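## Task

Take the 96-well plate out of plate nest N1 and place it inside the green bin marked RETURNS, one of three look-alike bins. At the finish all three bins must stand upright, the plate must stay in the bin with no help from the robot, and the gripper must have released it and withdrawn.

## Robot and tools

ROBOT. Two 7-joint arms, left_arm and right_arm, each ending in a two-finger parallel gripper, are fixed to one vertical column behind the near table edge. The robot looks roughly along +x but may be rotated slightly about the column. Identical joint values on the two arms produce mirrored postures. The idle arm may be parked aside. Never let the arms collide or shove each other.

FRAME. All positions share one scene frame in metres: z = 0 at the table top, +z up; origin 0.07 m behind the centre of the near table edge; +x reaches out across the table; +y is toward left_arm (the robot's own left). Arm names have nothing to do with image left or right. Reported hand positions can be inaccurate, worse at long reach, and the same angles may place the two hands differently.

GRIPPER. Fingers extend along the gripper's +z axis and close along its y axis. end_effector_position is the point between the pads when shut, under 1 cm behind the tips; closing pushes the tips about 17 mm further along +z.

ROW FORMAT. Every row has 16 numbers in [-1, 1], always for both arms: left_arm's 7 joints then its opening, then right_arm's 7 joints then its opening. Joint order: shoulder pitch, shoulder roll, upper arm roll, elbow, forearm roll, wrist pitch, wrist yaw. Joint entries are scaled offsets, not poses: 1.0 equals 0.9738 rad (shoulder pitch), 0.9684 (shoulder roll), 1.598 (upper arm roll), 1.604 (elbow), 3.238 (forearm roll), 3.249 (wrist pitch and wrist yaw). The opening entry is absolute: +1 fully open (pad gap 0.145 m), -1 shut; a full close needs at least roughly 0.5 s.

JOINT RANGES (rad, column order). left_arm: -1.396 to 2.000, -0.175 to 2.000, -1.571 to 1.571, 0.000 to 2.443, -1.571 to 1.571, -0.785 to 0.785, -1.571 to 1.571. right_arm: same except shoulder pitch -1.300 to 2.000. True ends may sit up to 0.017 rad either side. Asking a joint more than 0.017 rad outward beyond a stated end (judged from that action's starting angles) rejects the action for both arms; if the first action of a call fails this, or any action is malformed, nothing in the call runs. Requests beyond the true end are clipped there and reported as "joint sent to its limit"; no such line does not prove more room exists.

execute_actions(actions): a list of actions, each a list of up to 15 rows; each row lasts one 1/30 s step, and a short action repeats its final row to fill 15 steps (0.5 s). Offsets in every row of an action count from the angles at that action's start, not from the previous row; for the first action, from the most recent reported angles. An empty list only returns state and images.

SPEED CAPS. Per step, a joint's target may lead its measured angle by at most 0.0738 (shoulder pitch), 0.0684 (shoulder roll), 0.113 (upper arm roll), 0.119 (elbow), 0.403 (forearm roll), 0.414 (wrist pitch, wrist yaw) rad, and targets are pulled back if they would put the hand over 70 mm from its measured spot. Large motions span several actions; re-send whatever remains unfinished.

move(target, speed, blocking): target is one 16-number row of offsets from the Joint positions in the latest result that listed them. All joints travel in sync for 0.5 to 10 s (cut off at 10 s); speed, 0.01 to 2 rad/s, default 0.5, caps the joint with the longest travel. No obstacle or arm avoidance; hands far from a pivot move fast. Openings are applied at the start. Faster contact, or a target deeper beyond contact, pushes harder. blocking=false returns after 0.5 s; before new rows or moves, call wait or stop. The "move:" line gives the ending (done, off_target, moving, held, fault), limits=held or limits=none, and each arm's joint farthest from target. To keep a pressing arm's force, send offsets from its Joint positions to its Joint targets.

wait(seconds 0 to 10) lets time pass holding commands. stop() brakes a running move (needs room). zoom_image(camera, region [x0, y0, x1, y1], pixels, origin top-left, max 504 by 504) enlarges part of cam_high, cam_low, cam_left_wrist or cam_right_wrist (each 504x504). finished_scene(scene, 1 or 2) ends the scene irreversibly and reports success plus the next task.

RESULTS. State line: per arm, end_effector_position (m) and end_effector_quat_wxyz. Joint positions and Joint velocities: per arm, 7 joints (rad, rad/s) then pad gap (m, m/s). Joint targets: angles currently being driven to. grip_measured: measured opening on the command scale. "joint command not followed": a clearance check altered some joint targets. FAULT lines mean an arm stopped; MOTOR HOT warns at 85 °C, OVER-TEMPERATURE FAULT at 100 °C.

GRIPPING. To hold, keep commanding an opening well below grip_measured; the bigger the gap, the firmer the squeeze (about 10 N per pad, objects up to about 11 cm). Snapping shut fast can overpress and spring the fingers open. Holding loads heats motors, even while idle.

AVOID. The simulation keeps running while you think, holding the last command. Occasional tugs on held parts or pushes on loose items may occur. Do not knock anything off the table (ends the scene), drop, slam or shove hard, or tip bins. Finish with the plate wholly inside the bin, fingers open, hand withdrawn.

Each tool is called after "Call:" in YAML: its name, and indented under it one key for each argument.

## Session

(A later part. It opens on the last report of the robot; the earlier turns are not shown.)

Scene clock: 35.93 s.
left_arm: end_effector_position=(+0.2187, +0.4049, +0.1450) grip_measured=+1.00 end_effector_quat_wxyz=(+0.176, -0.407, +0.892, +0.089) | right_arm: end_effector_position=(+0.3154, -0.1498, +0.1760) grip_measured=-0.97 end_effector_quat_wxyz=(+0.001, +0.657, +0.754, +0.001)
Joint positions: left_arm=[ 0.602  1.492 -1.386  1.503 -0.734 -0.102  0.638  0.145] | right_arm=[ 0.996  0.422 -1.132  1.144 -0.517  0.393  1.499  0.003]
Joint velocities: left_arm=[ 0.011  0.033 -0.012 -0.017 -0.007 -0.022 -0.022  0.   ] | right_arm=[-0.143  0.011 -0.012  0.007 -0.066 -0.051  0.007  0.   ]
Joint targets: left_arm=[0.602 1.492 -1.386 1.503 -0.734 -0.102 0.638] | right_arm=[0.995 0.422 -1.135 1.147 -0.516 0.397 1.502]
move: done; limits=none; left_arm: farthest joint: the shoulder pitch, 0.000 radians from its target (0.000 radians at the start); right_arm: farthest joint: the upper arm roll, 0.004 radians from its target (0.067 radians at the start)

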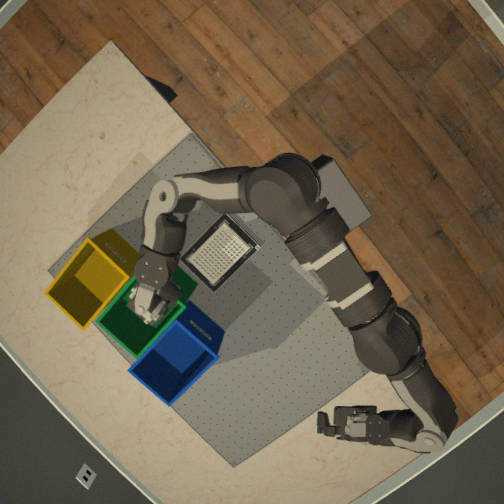

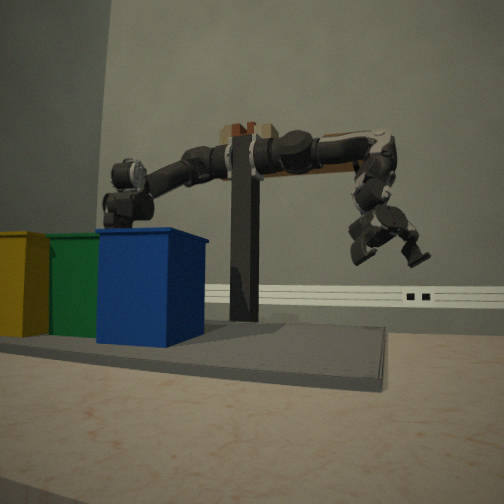

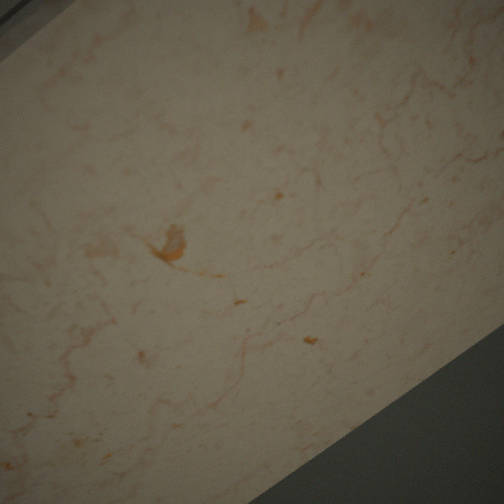

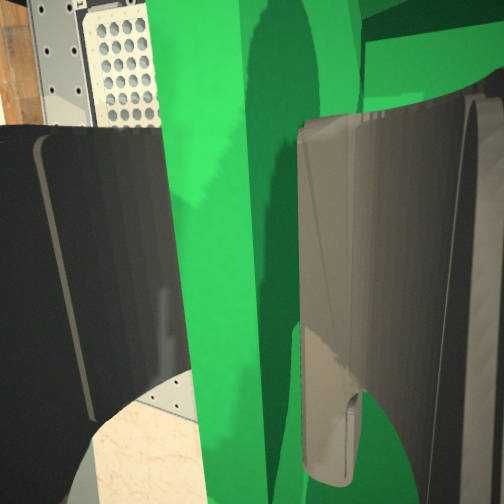

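Call:
execute_actions:
  actions:
    - [[0,0,0,0,0,0,0,1,-0.0012,-0.0009,-0.0004,-0.0012,0,-0.0003,-0.0007,-1],[0,0,0,0,0,0,0,1,-0.0024,-0.0017,-0.0008,-0.0024,0,-0.0006,-0.0013,-1],[0,0,0,0,0,0,0,1,-0.0036,-0.0026,-0.0011,-0.0035,0,-0.0009,-0.002,-1],[0,0,0,0,0,0,0,1,-0.0048,-0.0035,-0.0015,-0.0047,0,-0.0012,-0.0026,-1],[0,0,0,0,0,0,0,1,-0.006,-0.0044,-0.0019,-0.0059,0,-0.0016,-0.0033,-1],[0,0,0,0,0,0,0,1,-0.0072,-0.0052,-0.0023,-0.0071,0,-0.0019,-0.004,-1],[0,0,0,0,0,0,0,1,-0.0084,-0.0061,-0.0027,-0.0083,0,-0.0022,-0.0046,-1],[0,0,0,0,0,0,0,1,-0.0096,-0.007,-0.003,-0.0094,0,-0.0025,-0.0053,-1],[0,0,0,0,0,0,0,1,-0.0108,-0.0078,-0.0034,-0.0106,0,-0.0028,-0.0059,-1],[0,0,0,0,0,0,0,1,-0.012,-0.0087,-0.0038,-0.0118,0,-0.0031,-0.0066,-1]]
    - [[0,0,0,0,0,0,0,1,0,0,0,0,0,0,0,-0.98],[0,0,0,0,0,0,0,1,0,0,0,0,0,0,0,-0.95],[0,0,0,0,0,0,0,1,0,0,0,0,0,0,0,-0.91],[0,0,0,0,0,0,0,1,0,0,0,0,0,0,0,-0.87],[0,0,0,0,0,0,0,1,0,0,0,0,0,0,0,-0.82],[0,0,0,0,0,0,0,1,0,0,0,0,0,0,0,-0.77],[0,0,0,0,0,0,0,1,0,0,0,0,0,0,0,-0.72],[0,0,0,0,0,0,0,1,0,0,0,0,0,0,0,-0.66],[0,0,0,0,0,0,0,1,0,0,0,0,0,0,0,-0.60],[0,0,0,0,0,0,0,1,0,0,0,0,0,0,0,-0.55],[0,0,0,0,0,0,0,1,0,0,0,0,0,0,0,-0.50]]

Scene clock: 40.10 s.
left_arm: end_effector_position=(+0.2187, +0.4049, +0.1450) grip_measured=+1.00 end_effector_quat_wxyz=(+0.176, -0.407, +0.892, +0.089) | right_arm: end_effector_position=(+0.3146, -0.1498, +0.1703) grip_measured=-0.50 end_effector_quat_wxyz=(-0.001, +0.657, +0.754, -0.001)
Joint positions: left_arm=[ 0.602  1.492 -1.386  1.503 -0.734 -0.102  0.638  0.145] | right_arm=[ 0.987  0.415 -1.135  1.126 -0.516  0.387  1.486  0.038]
Joint velocities: left_arm=[-0.077 -0.011  0.012  0.002 -0.066 -0.022  0.022  0.   ] | right_arm=[-0.099 -0.033 -0.012 -0.012  0.037 -0.081  0.022  0.   ]
Joint targets: left_arm=[0.602 1.492 -1.386 1.503 -0.734 -0.102 0.638] | right_arm=[0.987 0.415 -1.135 1.126 -0.516 0.387 1.486]

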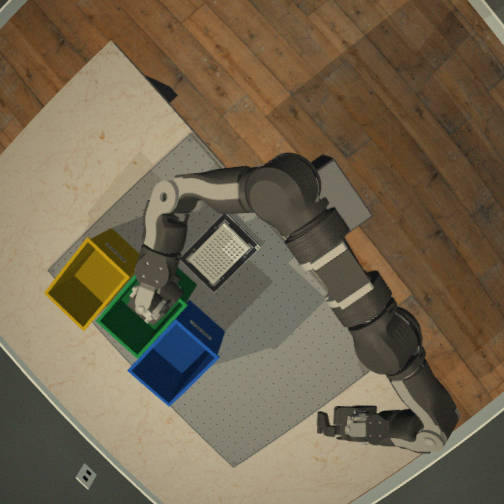

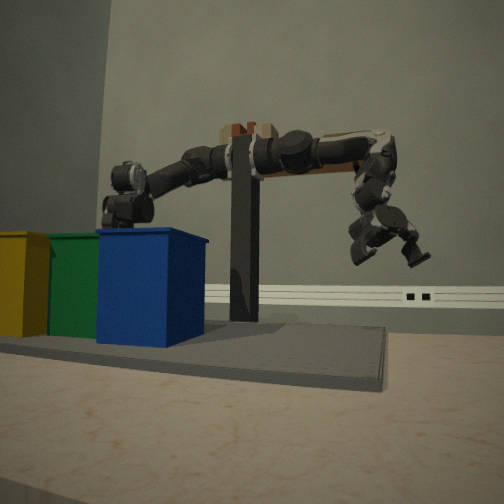

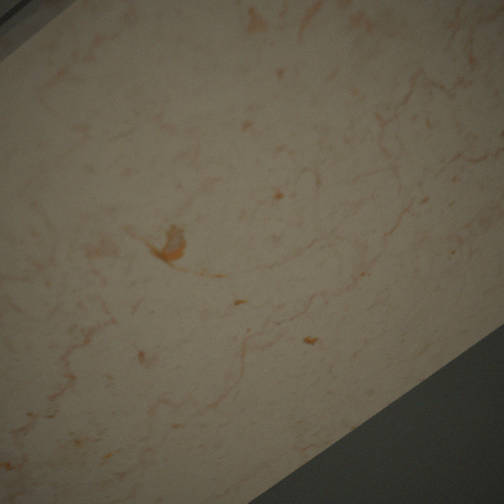

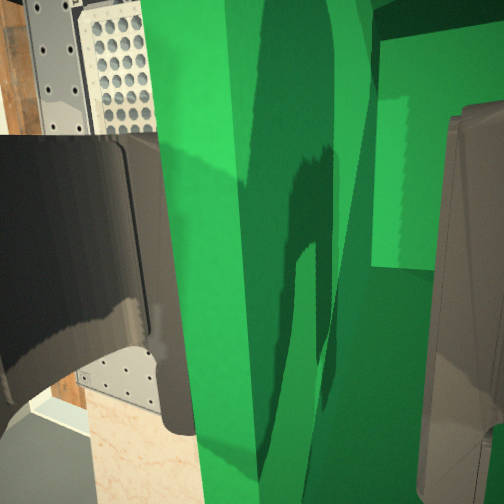

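Call:
move:
  target: [0,0,0,0,0,0,0,1, 0.1263,0.1358,-0.0348,0.1568,0.0236,0.0472,0.0012,-0.5]
  speed: 0.45

Scene clock: 41.23 s.
left_arm: end_effector_position=(+0.2187, +0.4049, +0.1450) grip_measured=+1.00 end_effector_quat_wxyz=(+0.176, -0.407, +0.892, +0.089) | right_arm: end_effector_position=(+0.3211, -0.1498, +0.2271) grip_measured=-0.50 end_effector_quat_wxyz=(+0.049, +0.663, +0.745, +0.052)
Joint positions: left_arm=[ 0.602  1.492 -1.386  1.503 -0.734 -0.102  0.638  0.145] | right_arm=[ 1.11   0.546 -1.185  1.377 -0.441  0.537  1.486  0.038]
Joint velocities: left_arm=[ 0.033  0.033 -0.007 -0.007 -0.007  0.051 -0.007  0.   ] | right_arm=[ 0.011  0.033 -0.007 -0.007 -0.051  0.022  0.007  0.   ]
Joint targets: left_arm=[0.602 1.492 -1.386 1.503 -0.734 -0.102 0.638] | right_arm=[1.110 0.546 -1.190 1.378 -0.440 0.540 1.490]
move: done; limits=none; left_arm: farthest joint: the shoulder pitch, 0.000 radians from its target (0.000 radians at the start); right_arm: farthest joint: the upper arm roll, 0.005 radians from its target (0.056 radians at the start)

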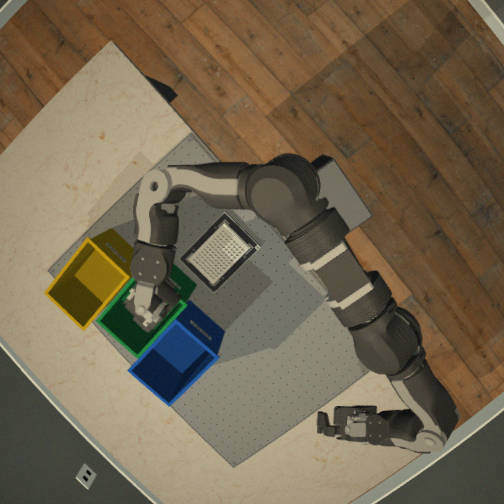

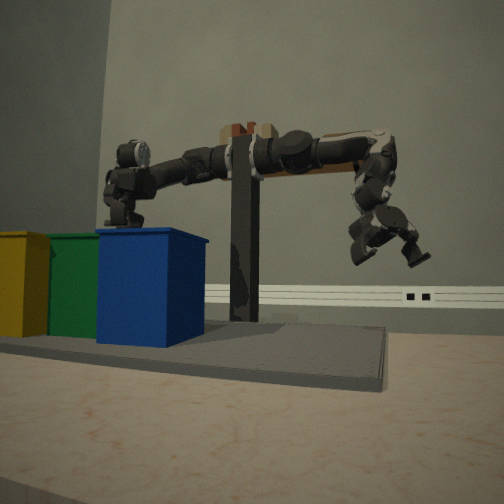

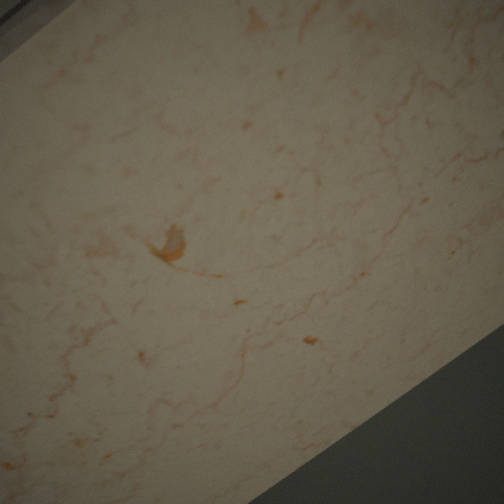

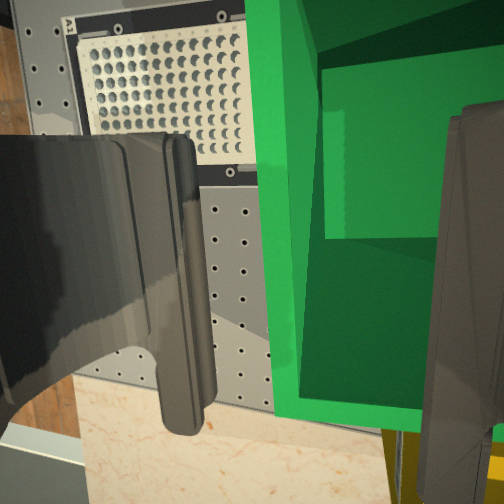

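Call:
move:
  target: [0,0,0,0,0,0,0,1, -0.5751,0.0764,0.2409,0.4819,-0.1726,0.0040,-0.0049,-0.5]
  speed: 0.9

Scene clock: 42.70 s.
left_arm: end_effector_position=(+0.2187, +0.4049, +0.1450) grip_measured=+1.00 end_effector_quat_wxyz=(+0.176, -0.407, +0.892, +0.089) | right_arm: end_effector_position=(+0.2522, -0.0991, +0.2584) grip_measured=-0.50 end_effector_quat_wxyz=(+0.189, +0.540, +0.788, +0.228)
Joint positions: left_arm=[ 0.602  1.492 -1.386  1.503 -0.734 -0.102  0.638  0.145] | right_arm=[ 0.552  0.619 -0.804  2.149 -0.998  0.547  1.475  0.038]
Joint velocities: left_arm=[-0.099 -0.011 -0.007 -0.007  0.022  0.051  0.022  0.   ] | right_arm=[ 0.077 -0.055 -0.017  0.002 -0.037  0.022  0.007 -0.   ]
Joint targets: left_arm=[0.602 1.492 -1.386 1.503 -0.734 -0.102 0.638] | right_arm=[0.550 0.620 -0.801 2.150 -1.000 0.550 1.470]
move: done; limits=none; left_arm: farthest joint: the shoulder pitch, 0.000 radians from its target (0.000 radians at the start); right_arm: farthest joint: the wrist yaw, 0.005 radians from its target (0.016 radians at the start)

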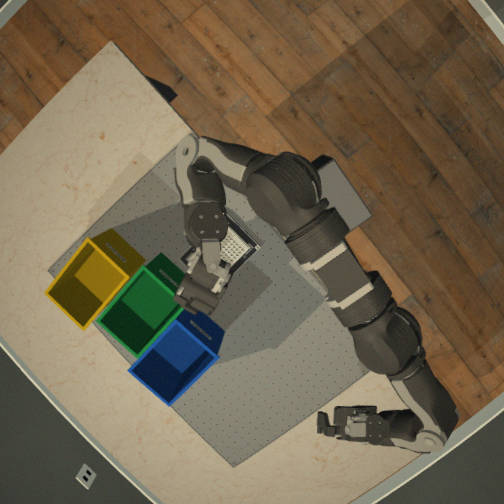

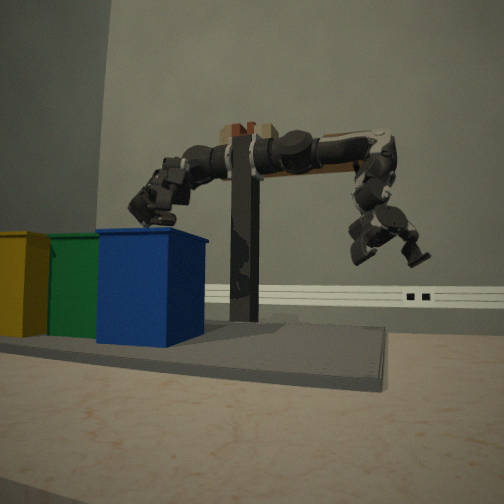

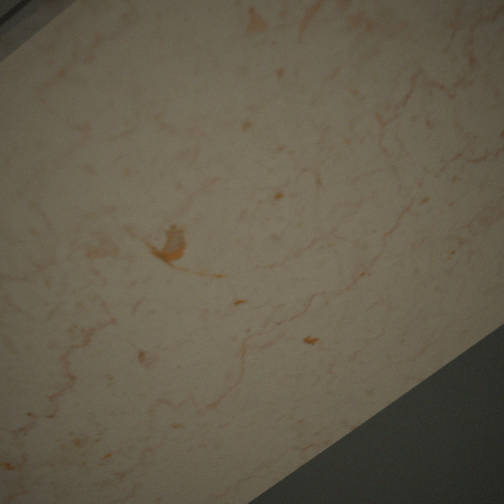

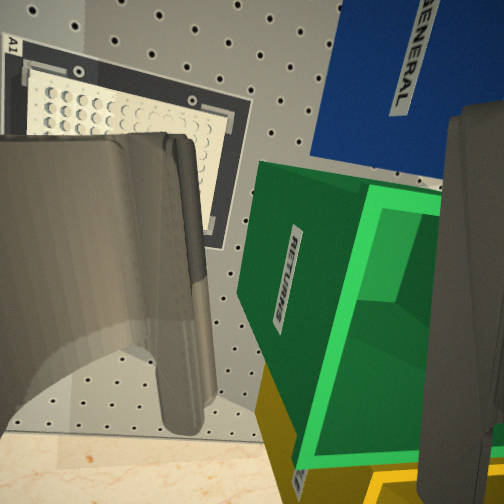

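Call:
zoom_image:
  camera: "cam_high"
  region: [85, 245, 205, 365]

Region (85, 245, 205, 365) of cam_high's 504x504 image, scaled by 4.200, with more detail than that image has.

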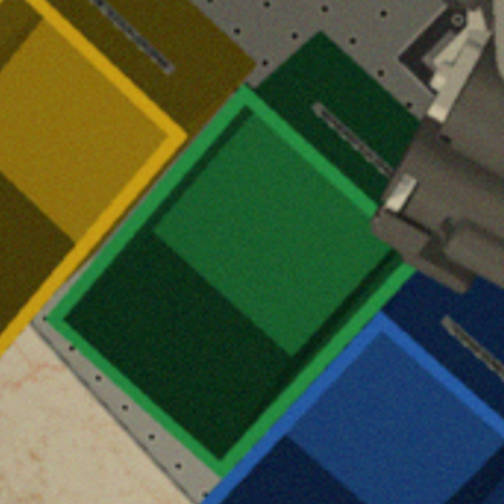

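Call:
move:
  target: [0,0,0,0,0,0,0,1, -0.2532,-0.3168,0.0290,-0.4489,-0.0251,-0.0260,-0.0101,-0.5]
  speed: 0.8

Scene clock: 44.70 s.
left_arm: end_effector_position=(+0.2187, +0.4049, +0.1450) grip_measured=+1.00 end_effector_quat_wxyz=(+0.176, -0.407, +0.892, +0.089) | right_arm: end_effector_position=(+0.2068, -0.1122, +0.0751) grip_measured=-0.50 end_effector_quat_wxyz=(-0.001, +0.672, +0.741, -0.001)
Joint positions: left_arm=[ 0.602  1.492 -1.386  1.503 -0.734 -0.102  0.638  0.145] | right_arm=[ 0.305  0.313 -0.76   1.431 -1.078  0.466  1.448  0.038]
Joint velocities: left_arm=[-0.011 -0.033  0.027 -0.017 -0.037  0.007  0.022  0.   ] | right_arm=[-0.055  0.011 -0.002 -0.002  0.051  0.022 -0.007 -0.   ]
Joint targets: left_arm=[0.602 1.492 -1.386 1.503 -0.734 -0.102 0.638] | right_arm=[0.306 0.312 -0.758 1.429 -1.079 0.462 1.442]
move: done; limits=none; left_arm: farthest joint: the shoulder pitch, 0.000 radians from its target (0.000 radians at the start); right_arm: farthest joint: the wrist yaw, 0.005 radians from its target (0.033 radians at the start)

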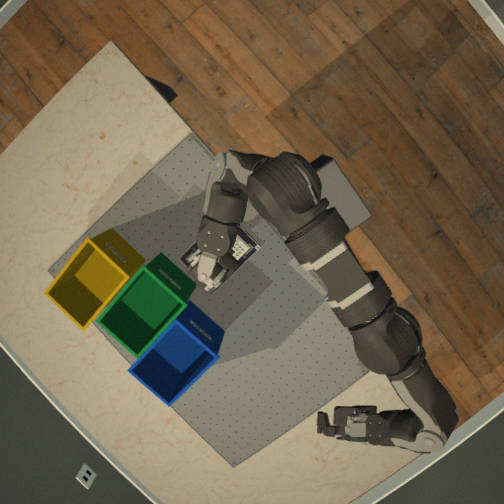

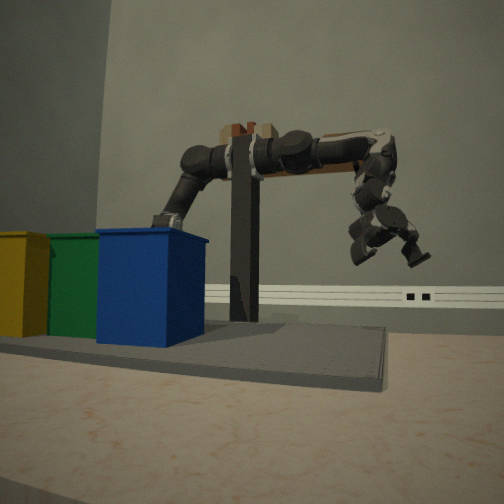

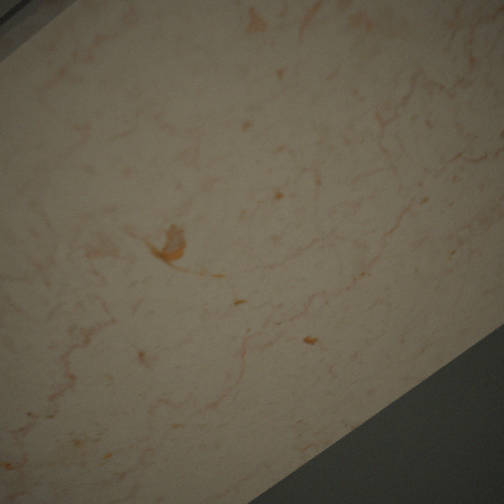

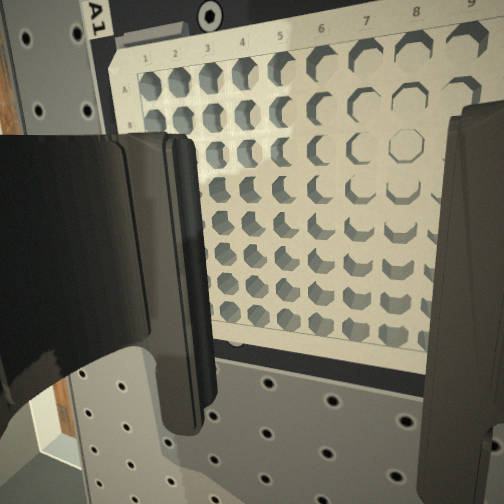

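Call:
move:
  target: [0,0,0,0,0,0,0,1, -0.0272,-0.0866,0.0264,-0.1319,-0.0067,-0.0296,-0.0514,0.88]
  speed: 0.3

Scene clock: 46.43 s.
left_arm: end_effector_position=(+0.2187, +0.4049, +0.1450) grip_measured=+1.00 end_effector_quat_wxyz=(+0.176, -0.407, +0.892, +0.089) | right_arm: end_effector_position=(+0.2084, -0.1122, +0.0366) grip_measured=+0.88 end_effector_quat_wxyz=(+0.001, +0.671, +0.741, +0.000)
Joint positions: left_arm=[ 0.602  1.492 -1.386  1.503 -0.734 -0.102  0.638  0.145] | right_arm=[ 0.28   0.23  -0.721  1.222 -1.098  0.372  1.286  0.137]
Joint velocities: left_arm=[-0.033  0.055 -0.017 -0.012 -0.007  0.022  0.007  0.   ] | right_arm=[-0.033 -0.077  0.007 -0.007 -0.095  0.037 -0.022 -0.   ]
Joint targets: left_arm=[0.602 1.492 -1.386 1.503 -0.734 -0.102 0.638] | right_arm=[0.278 0.229 -0.718 1.220 -1.100 0.369 1.281]
move: done; limits=none; left_arm: farthest joint: the shoulder pitch, 0.000 radians from its target (0.000 radians at the start); right_arm: farthest joint: the wrist yaw, 0.005 radians from its target (0.167 radians at the start)

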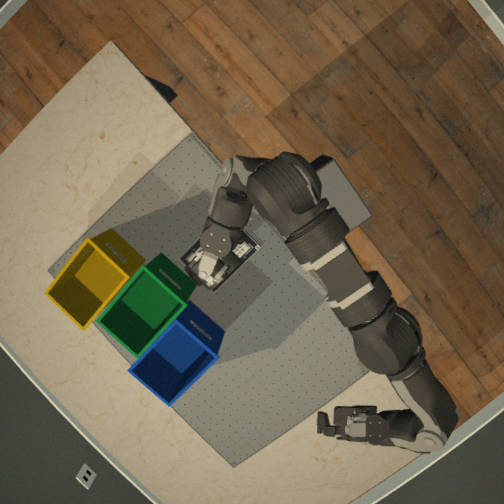

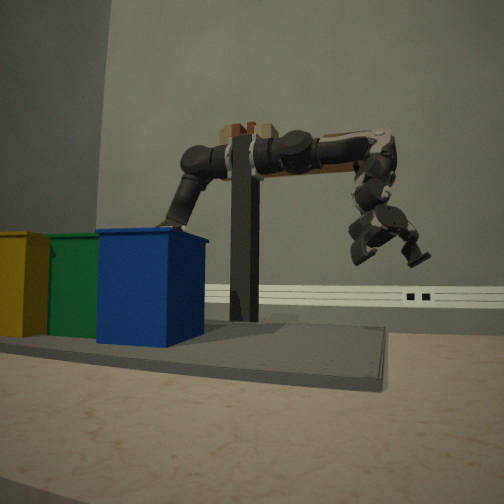

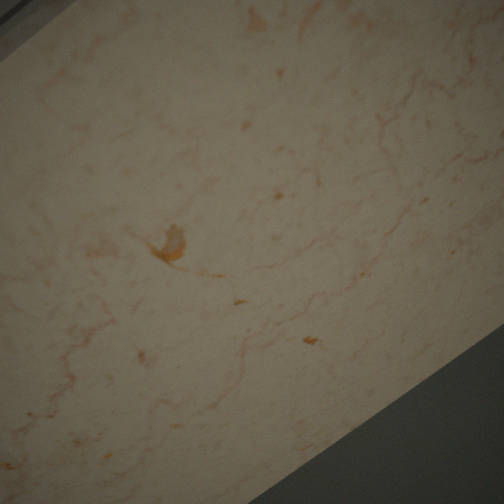

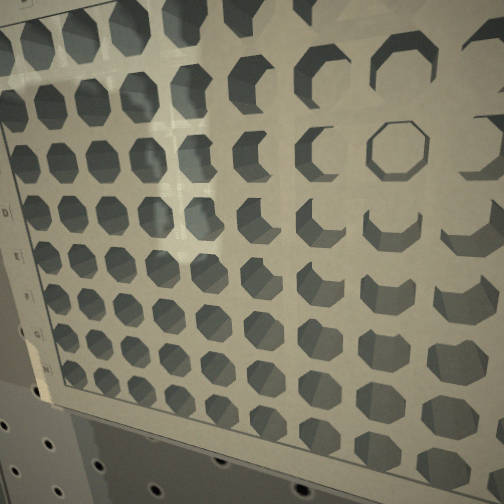

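Call:
zoom_image:
  camera: "cam_right_wrist"
  region: [0, 100, 252, 352]

Call:
zoom_image:
  camera: "cam_right_wrist"
  region: [252, 60, 504, 312]

Call:
zoom_image:
  camera: "cam_high"
  region: [160, 200, 280, 320]

Region (0, 100, 252, 352) of cam_right_wrist's 504x504 image, scaled by 2.000, with more detail than that image has.

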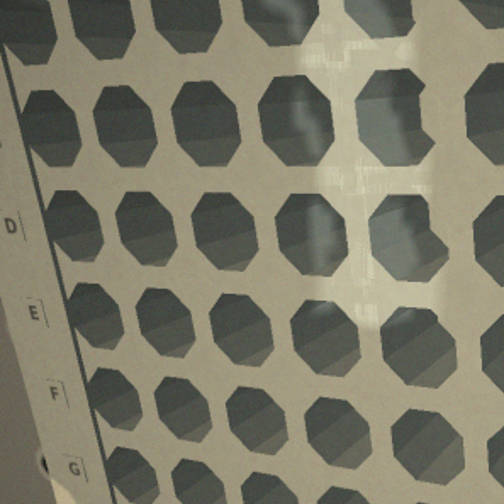

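Region (252, 60, 504, 312) of cam_right_wrist's 504x504 image, scaled by 2.000, with more detail than that image has.

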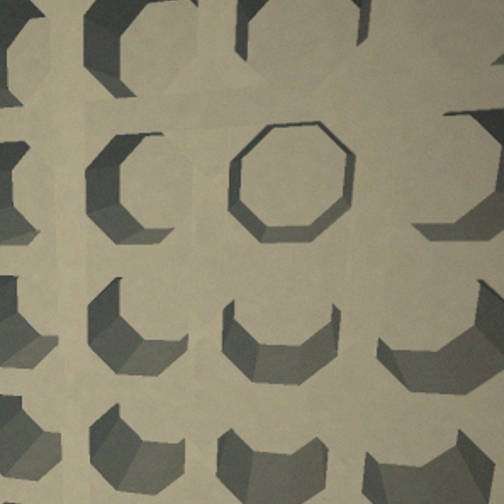

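Region (160, 200, 280, 320) of cam_high's 504x504 image, scaled by 4.200, with more detail than that image has.

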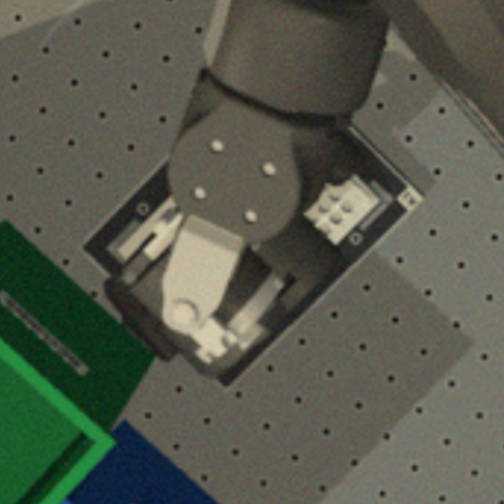

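Call:
move:
  target: [0,0,0,0,0,0,0,1, 0.0188,-0.0409,-0.0225,-0.0535,0.0063,0.0042,-0.0200,0.88]
  speed: 0.13

Scene clock: 51.10 s.
left_arm: end_effector_position=(+0.2187, +0.4049, +0.1450) grip_measured=+1.00 end_effector_quat_wxyz=(+0.176, -0.407, +0.892, +0.089) | right_arm: end_effector_position=(+0.2081, -0.1023, +0.0246) grip_measured=+0.88 end_effector_quat_wxyz=(-0.000, +0.671, +0.741, +0.000)
Joint positions: left_arm=[ 0.602  1.492 -1.386  1.503 -0.734 -0.102  0.638  0.145] | right_arm=[ 0.296  0.191 -0.755  1.139 -1.079  0.383  1.226  0.137]
Joint velocities: left_arm=[-0.033 -0.011  0.022 -0.017  0.037 -0.007  0.007  0.   ] | right_arm=[-0.011 -0.011  0.007 -0.012 -0.066 -0.037  0.022  0.   ]
Joint targets: left_arm=[0.602 1.492 -1.386 1.503 -0.734 -0.102 0.638] | right_arm=[0.298 0.190 -0.757 1.136 -1.078 0.386 1.221]
move: done; limits=none; left_arm: farthest joint: the shoulder pitch, 0.000 radians from its target (0.000 radians at the start); right_arm: farthest joint: the wrist yaw, 0.005 radians from its target (0.065 radians at the start)

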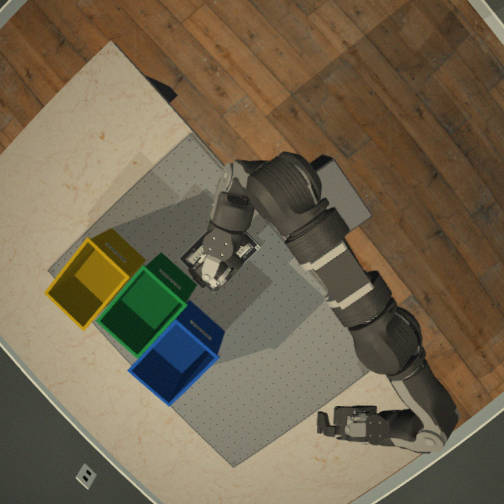

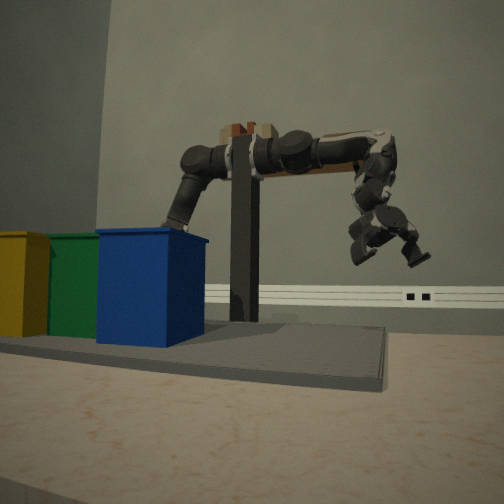

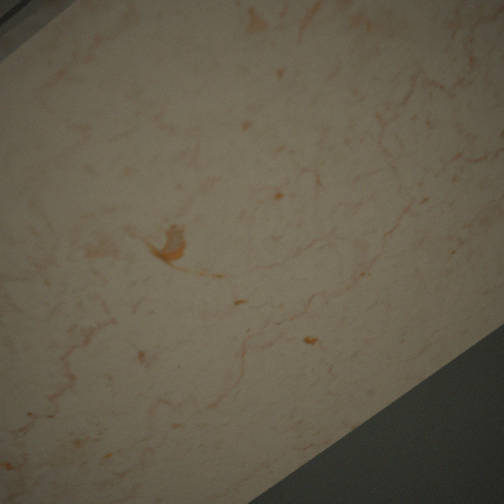

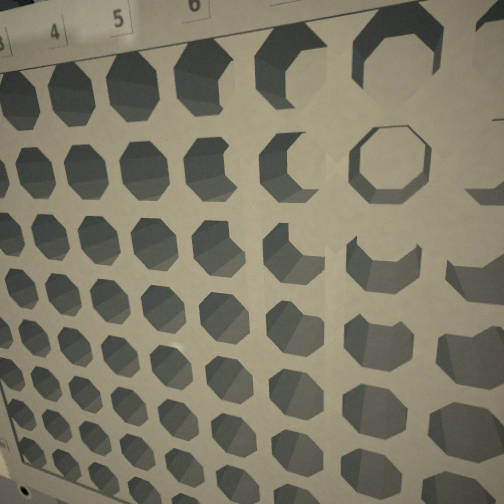

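Call:
execute_actions:
  actions:
    - [[0,0,0,0,0,0,0,1,-0.0005,-0.0006,0.0004,-0.001,0,-0.0003,-0.0005,0.88],[0,0,0,0,0,0,0,1,-0.001,-0.0012,0.0008,-0.002,0,-0.0006,-0.001,0.88],[0,0,0,0,0,0,0,1,-0.0015,-0.0018,0.0012,-0.003,-0.0001,-0.0009,-0.0015,0.88],[0,0,0,0,0,0,0,1,-0.002,-0.0024,0.0016,-0.004,-0.0002,-0.0012,-0.002,0.87],[0,0,0,0,0,0,0,1,-0.0025,-0.003,0.002,-0.005,-0.0003,-0.0015,-0.0025,0.86],[0,0,0,0,0,0,0,1,-0.003,-0.0036,0.0024,-0.006,-0.0004,-0.0018,-0.003,0.85],[0,0,0,0,0,0,0,1,-0.003,-0.0042,0.0024,-0.0068,-0.0004,-0.002,-0.0034,0.84],[0,0,0,0,0,0,0,1,-0.003,-0.0042,0.0024,-0.0068,-0.0004,-0.002,-0.0034,0.83],[0,0,0,0,0,0,0,1,-0.003,-0.0042,0.0024,-0.0068,-0.0004,-0.002,-0.0034,0.82],[0,0,0,0,0,0,0,1,-0.003,-0.0042,0.0024,-0.0068,-0.0004,-0.002,-0.0034,0.81],[0,0,0,0,0,0,0,1,-0.003,-0.0042,0.0024,-0.0068,-0.0004,-0.002,-0.0034,0.80],[0,0,0,0,0,0,0,1,-0.003,-0.0042,0.0024,-0.0068,-0.0004,-0.002,-0.0034,0.79],[0,0,0,0,0,0,0,1,-0.003,-0.0042,0.0024,-0.0068,-0.0004,-0.002,-0.0034,0.78],[0,0,0,0,0,0,0,1,-0.003,-0.0042,0.0024,-0.0068,-0.0004,-0.002,-0.0034,0.77],[0,0,0,0,0,0,0,1,-0.003,-0.0042,0.0024,-0.0068,-0.0004,-0.002,-0.0034,0.76]]
    - [[0,0,0,0,0,0,0,1,0,0,0,0,0,0,0,0.75],[0,0,0,0,0,0,0,1,0,0,0,0,0,0,0,0.74],[0,0,0,0,0,0,0,1,0,0,0,0,0,0,0,0.73],[0,0,0,0,0,0,0,1,0,0,0,0,0,0,0,0.72],[0,0,0,0,0,0,0,1,0,0,0,0,0,0,0,0.70],[0,0,0,0,0,0,0,1,0,0,0,0,0,0,0,0.68],[0,0,0,0,0,0,0,1,0,0,0,0,0,0,0,0.65],[0,0,0,0,0,0,0,1,0,0,0,0,0,0,0,0.62],[0,0,0,0,0,0,0,1,0,0,0,0,0,0,0,0.58],[0,0,0,0,0,0,0,1,0,0,0,0,0,0,0,0.54],[0,0,0,0,0,0,0,1,0,0,0,0,0,0,0,0.50],[0,0,0,0,0,0,0,1,0,0,0,0,0,0,0,0.46],[0,0,0,0,0,0,0,1,0,0,0,0,0,0,0,0.42],[0,0,0,0,0,0,0,1,0,0,0,0,0,0,0,0.38],[0,0,0,0,0,0,0,1,0,0,0,0,0,0,0,0.35]]

Scene clock: 52.70 s.
left_arm: end_effector_position=(+0.2187, +0.4049, +0.1450) grip_measured=+1.00 end_effector_quat_wxyz=(+0.176, -0.407, +0.892, +0.089) | right_arm: end_effector_position=(+0.2075, -0.1021, +0.0234) grip_measured=+0.74 end_effector_quat_wxyz=(-0.002, +0.671, +0.741, -0.000)
Joint positions: left_arm=[ 0.602  1.492 -1.386  1.503 -0.734 -0.102  0.638  0.145] | right_arm=[ 0.295  0.188 -0.753  1.132 -1.079  0.38   1.223  0.128]
Joint velocities: left_arm=[-0.011 -0.055 -0.012 -0.002  0.007  0.051  0.022  0.   ] | right_arm=[-0.033 -0.077 -0.002 -0.012 -0.037 -0.037 -0.037  0.   ]
Joint targets: left_arm=[0.602 1.492 -1.386 1.503 -0.734 -0.102 0.638] | right_arm=[0.295 0.188 -0.753 1.132 -1.079 0.380 1.220]

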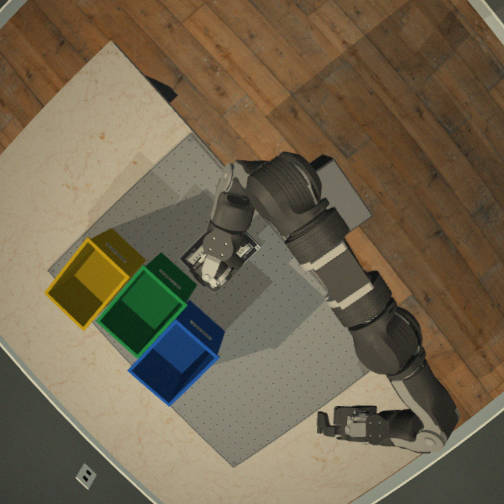

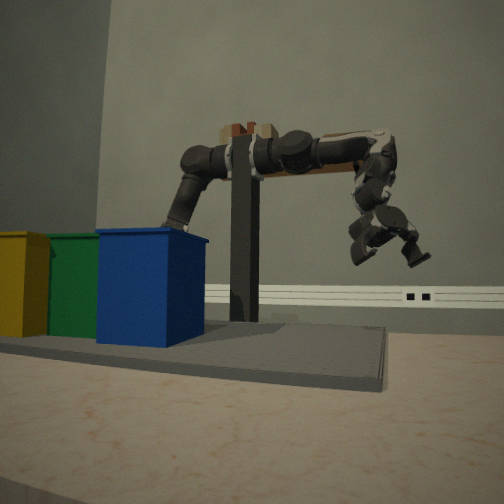

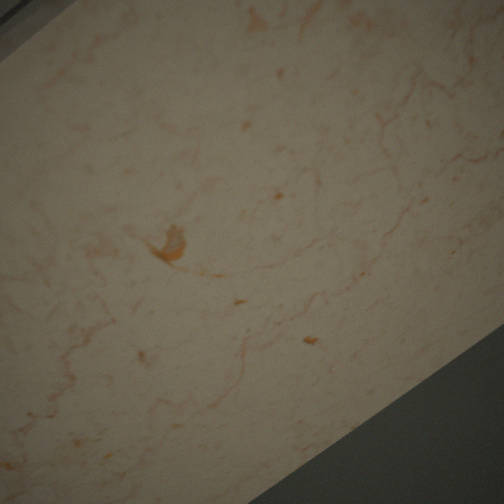

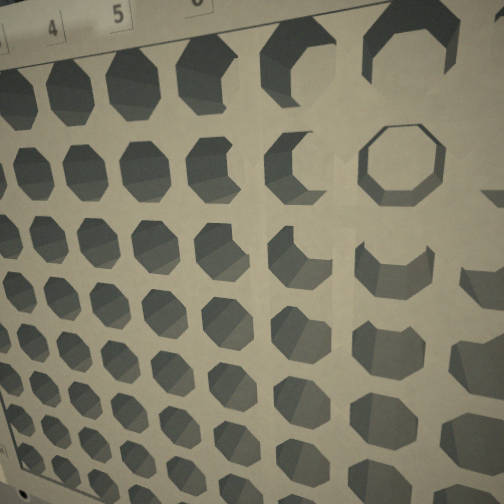

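Call:
move:
  target: [0,0,0,0,0,0,0,1, 0.0160,0.0731,-0.0215,0.1178,0.0025,0.0247,0.0437,0.35]
  speed: 0.18

Scene clock: 58.17 s.
left_arm: end_effector_position=(+0.2187, +0.4049, +0.1450) grip_measured=+1.00 end_effector_quat_wxyz=(+0.176, -0.407, +0.892, +0.089) | right_arm: end_effector_position=(+0.2084, -0.1027, +0.0558) grip_measured=+0.74 end_effector_quat_wxyz=(+0.000, +0.672, +0.741, +0.000)
Joint positions: left_arm=[ 0.602  1.492 -1.386  1.503 -0.734 -0.102  0.638  0.145] | right_arm=[ 0.309  0.258 -0.784  1.319 -1.072  0.457  1.36   0.128]
Joint velocities: left_arm=[-0.099 -0.055 -0.002  0.007  0.037 -0.007 -0.022  0.   ] | right_arm=[-0.077  0.033  0.007 -0.007 -0.022  0.037 -0.007  0.   ]
Joint targets: left_arm=[0.602 1.492 -1.386 1.503 -0.734 -0.102 0.638] | right_arm=[0.311 0.259 -0.788 1.321 -1.071 0.460 1.365]
move: done; limits=none; left_arm: farthest joint: the shoulder pitch, 0.000 radians from its target (0.000 radians at the start); right_arm: farthest joint: the wrist yaw, 0.005 radians from its target (0.142 radians at the start)

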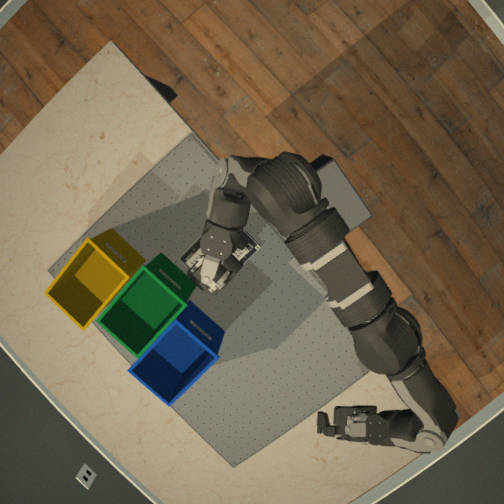

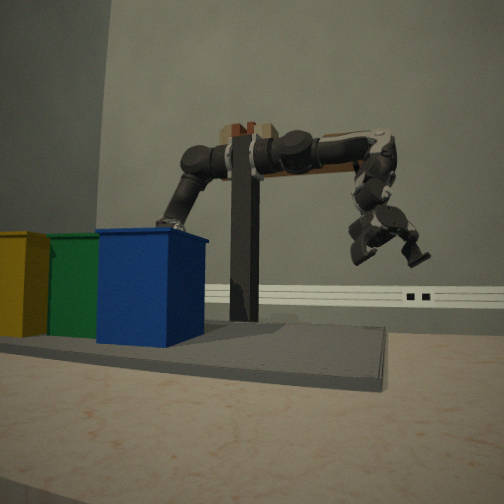

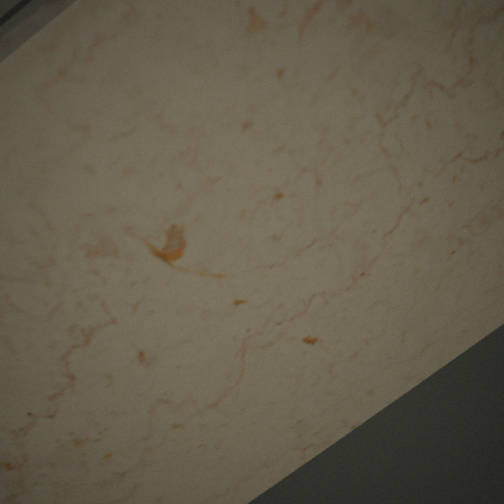

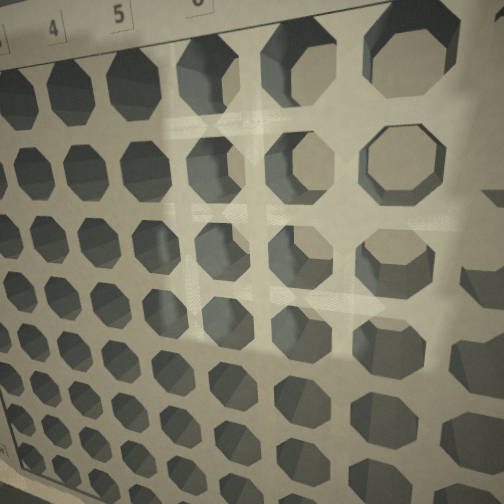

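Call:
execute_actions:
  actions: []

Scene clock: 58.67 s.
left_arm: end_effector_position=(+0.2187, +0.4049, +0.1450) grip_measured=+1.00 end_effector_quat_wxyz=(+0.176, -0.407, +0.892, +0.089) | right_arm: end_effector_position=(+0.2084, -0.1027, +0.0558) grip_measured=+0.74 end_effector_quat_wxyz=(+0.000, +0.672, +0.741, +0.000)
Joint positions: left_arm=[ 0.602  1.492 -1.386  1.503 -0.734 -0.102  0.638  0.145] | right_arm=[ 0.309  0.258 -0.784  1.319 -1.072  0.457  1.36   0.128]
Joint velocities: left_arm=[ 0.055  0.011 -0.007 -0.007 -0.037 -0.022  0.022  0.   ] | right_arm=[-0.033  0.011 -0.002 -0.002 -0.037  0.051 -0.051  0.   ]
Joint targets: left_arm=[0.602 1.492 -1.386 1.503 -0.734 -0.102 0.638] | right_arm=[0.311 0.259 -0.788 1.321 -1.071 0.460 1.365]

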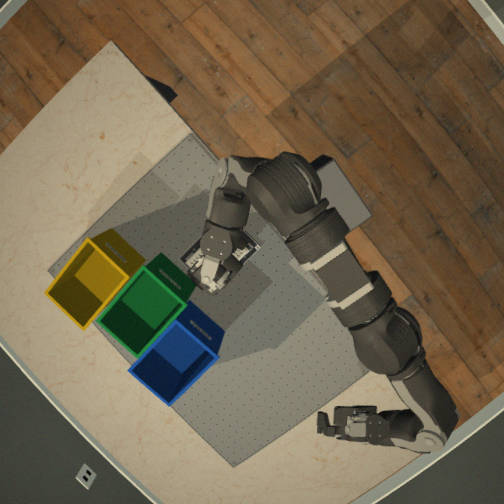

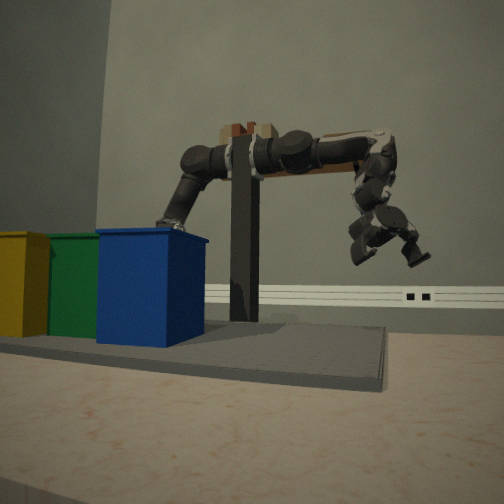

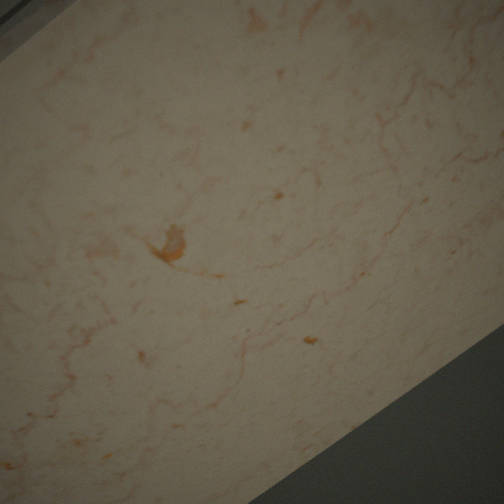

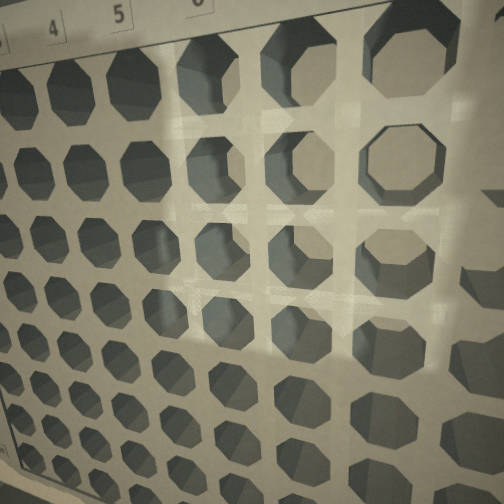

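Call:
move:
  target: [0,0,0,0,0,0,0,1,-0.5376,0.0853,0.3082,0.5695,-0.1120,-0.0333,0.0162,0.35]
  speed: 0.6

Scene clock: 60.77 s.
left_arm: end_effector_position=(+0.2187, +0.4049, +0.1450) grip_measured=+1.00 end_effector_quat_wxyz=(+0.176, -0.407, +0.892, +0.089) | right_arm: end_effector_position=(+0.1906, -0.1499, +0.1891) grip_measured=+0.74 end_effector_quat_wxyz=(+0.183, +0.684, +0.682, +0.182)
Joint positions: left_arm=[ 0.602  1.492 -1.386  1.503 -0.734 -0.102  0.638  0.145] | right_arm=[-0.213  0.34  -0.294  2.23  -1.433  0.352  1.408  0.128]
Joint velocities: left_arm=[-0.033  0.055 -0.002  0.012 -0.007  0.037 -0.037  0.   ] | right_arm=[-0.011 -0.011 -0.007 -0.017 -0.051 -0.007 -0.022 -0.   ]
Joint targets: left_arm=[0.602 1.492 -1.386 1.503 -0.734 -0.102 0.638] | right_arm=[-0.214 0.341 -0.292 2.232 -1.435 0.349 1.413]
move: done; limits=none; left_arm: farthest joint: the shoulder pitch, 0.000 radians from its target (0.000 radians at the start); right_arm: farthest joint: the wrist yaw, 0.004 radians from its target (0.053 radians at the start)

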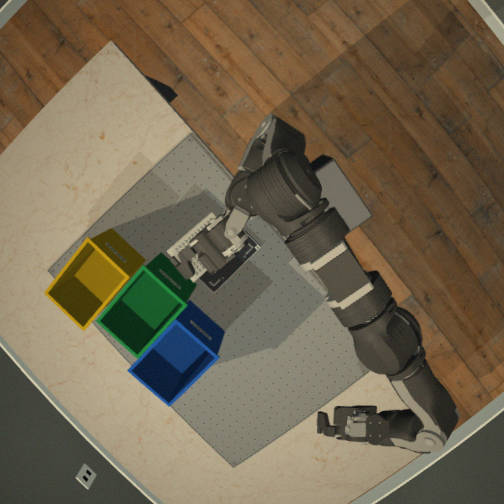

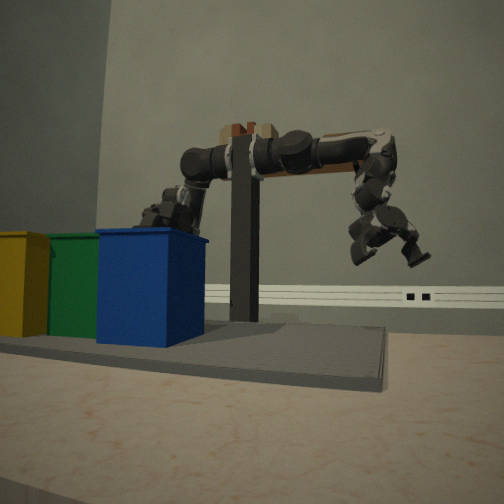

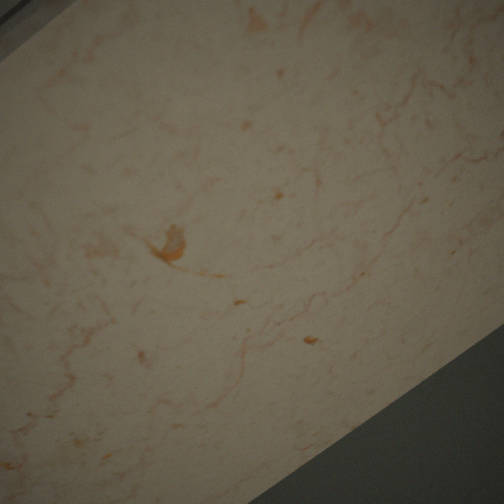

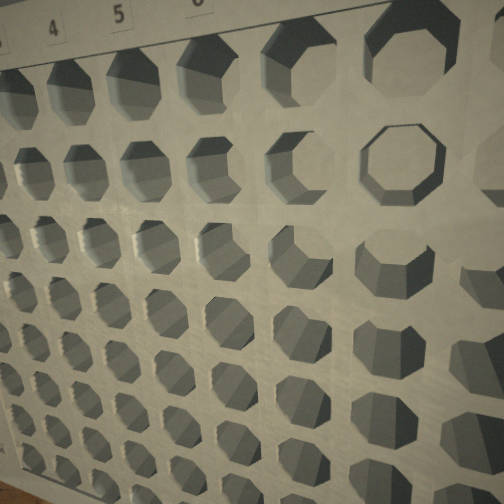

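Call:
move:
  target: [0,0,0,0,0,0,0,1,0.6158,0.2375,-0.1508,-0.1512,0.1095,0.0562,0.0211,0.35]
  speed: 0.6

Scene clock: 62.37 s.
left_arm: end_effector_position=(+0.2187, +0.4049, +0.1450) grip_measured=+1.00 end_effector_quat_wxyz=(+0.176, -0.407, +0.892, +0.089) | right_arm: end_effector_position=(+0.2763, -0.1568, +0.2353) grip_measured=+0.74 end_effector_quat_wxyz=(+0.191, +0.663, +0.696, +0.200)
Joint positions: left_arm=[ 0.602  1.492 -1.386  1.503 -0.734 -0.102  0.638  0.145] | right_arm=[ 0.388  0.569 -0.532  1.99  -1.079  0.532  1.472  0.128]
Joint velocities: left_arm=[-0.077 -0.011  0.002  0.012 -0.095  0.007 -0.007  0.   ] | right_arm=[ 0.011 -0.011  0.002 -0.012  0.022 -0.022 -0.037 -0.   ]
Joint targets: left_arm=[0.602 1.492 -1.386 1.503 -0.734 -0.102 0.638] | right_arm=[0.387 0.570 -0.535 1.988 -1.078 0.535 1.477]
move: done; limits=none; left_arm: farthest joint: the shoulder pitch, 0.000 radians from its target (0.000 radians at the start); right_arm: farthest joint: the wrist yaw, 0.004 radians from its target (0.068 radians at the start)

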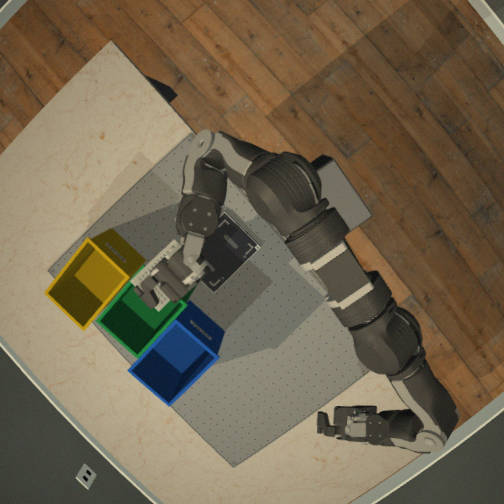

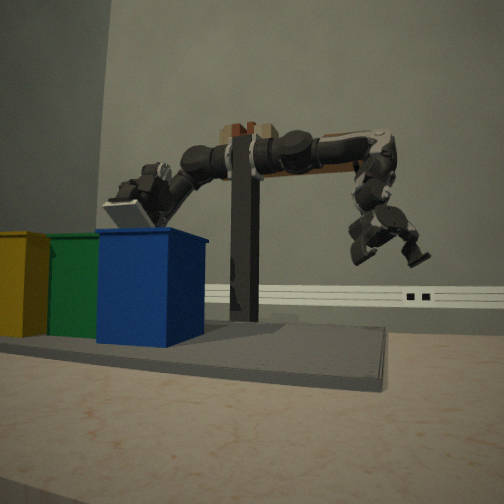

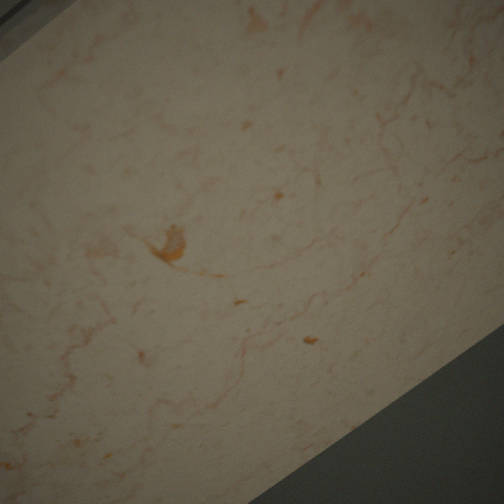

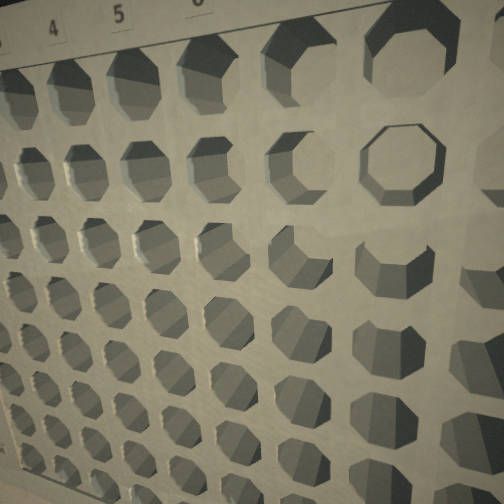

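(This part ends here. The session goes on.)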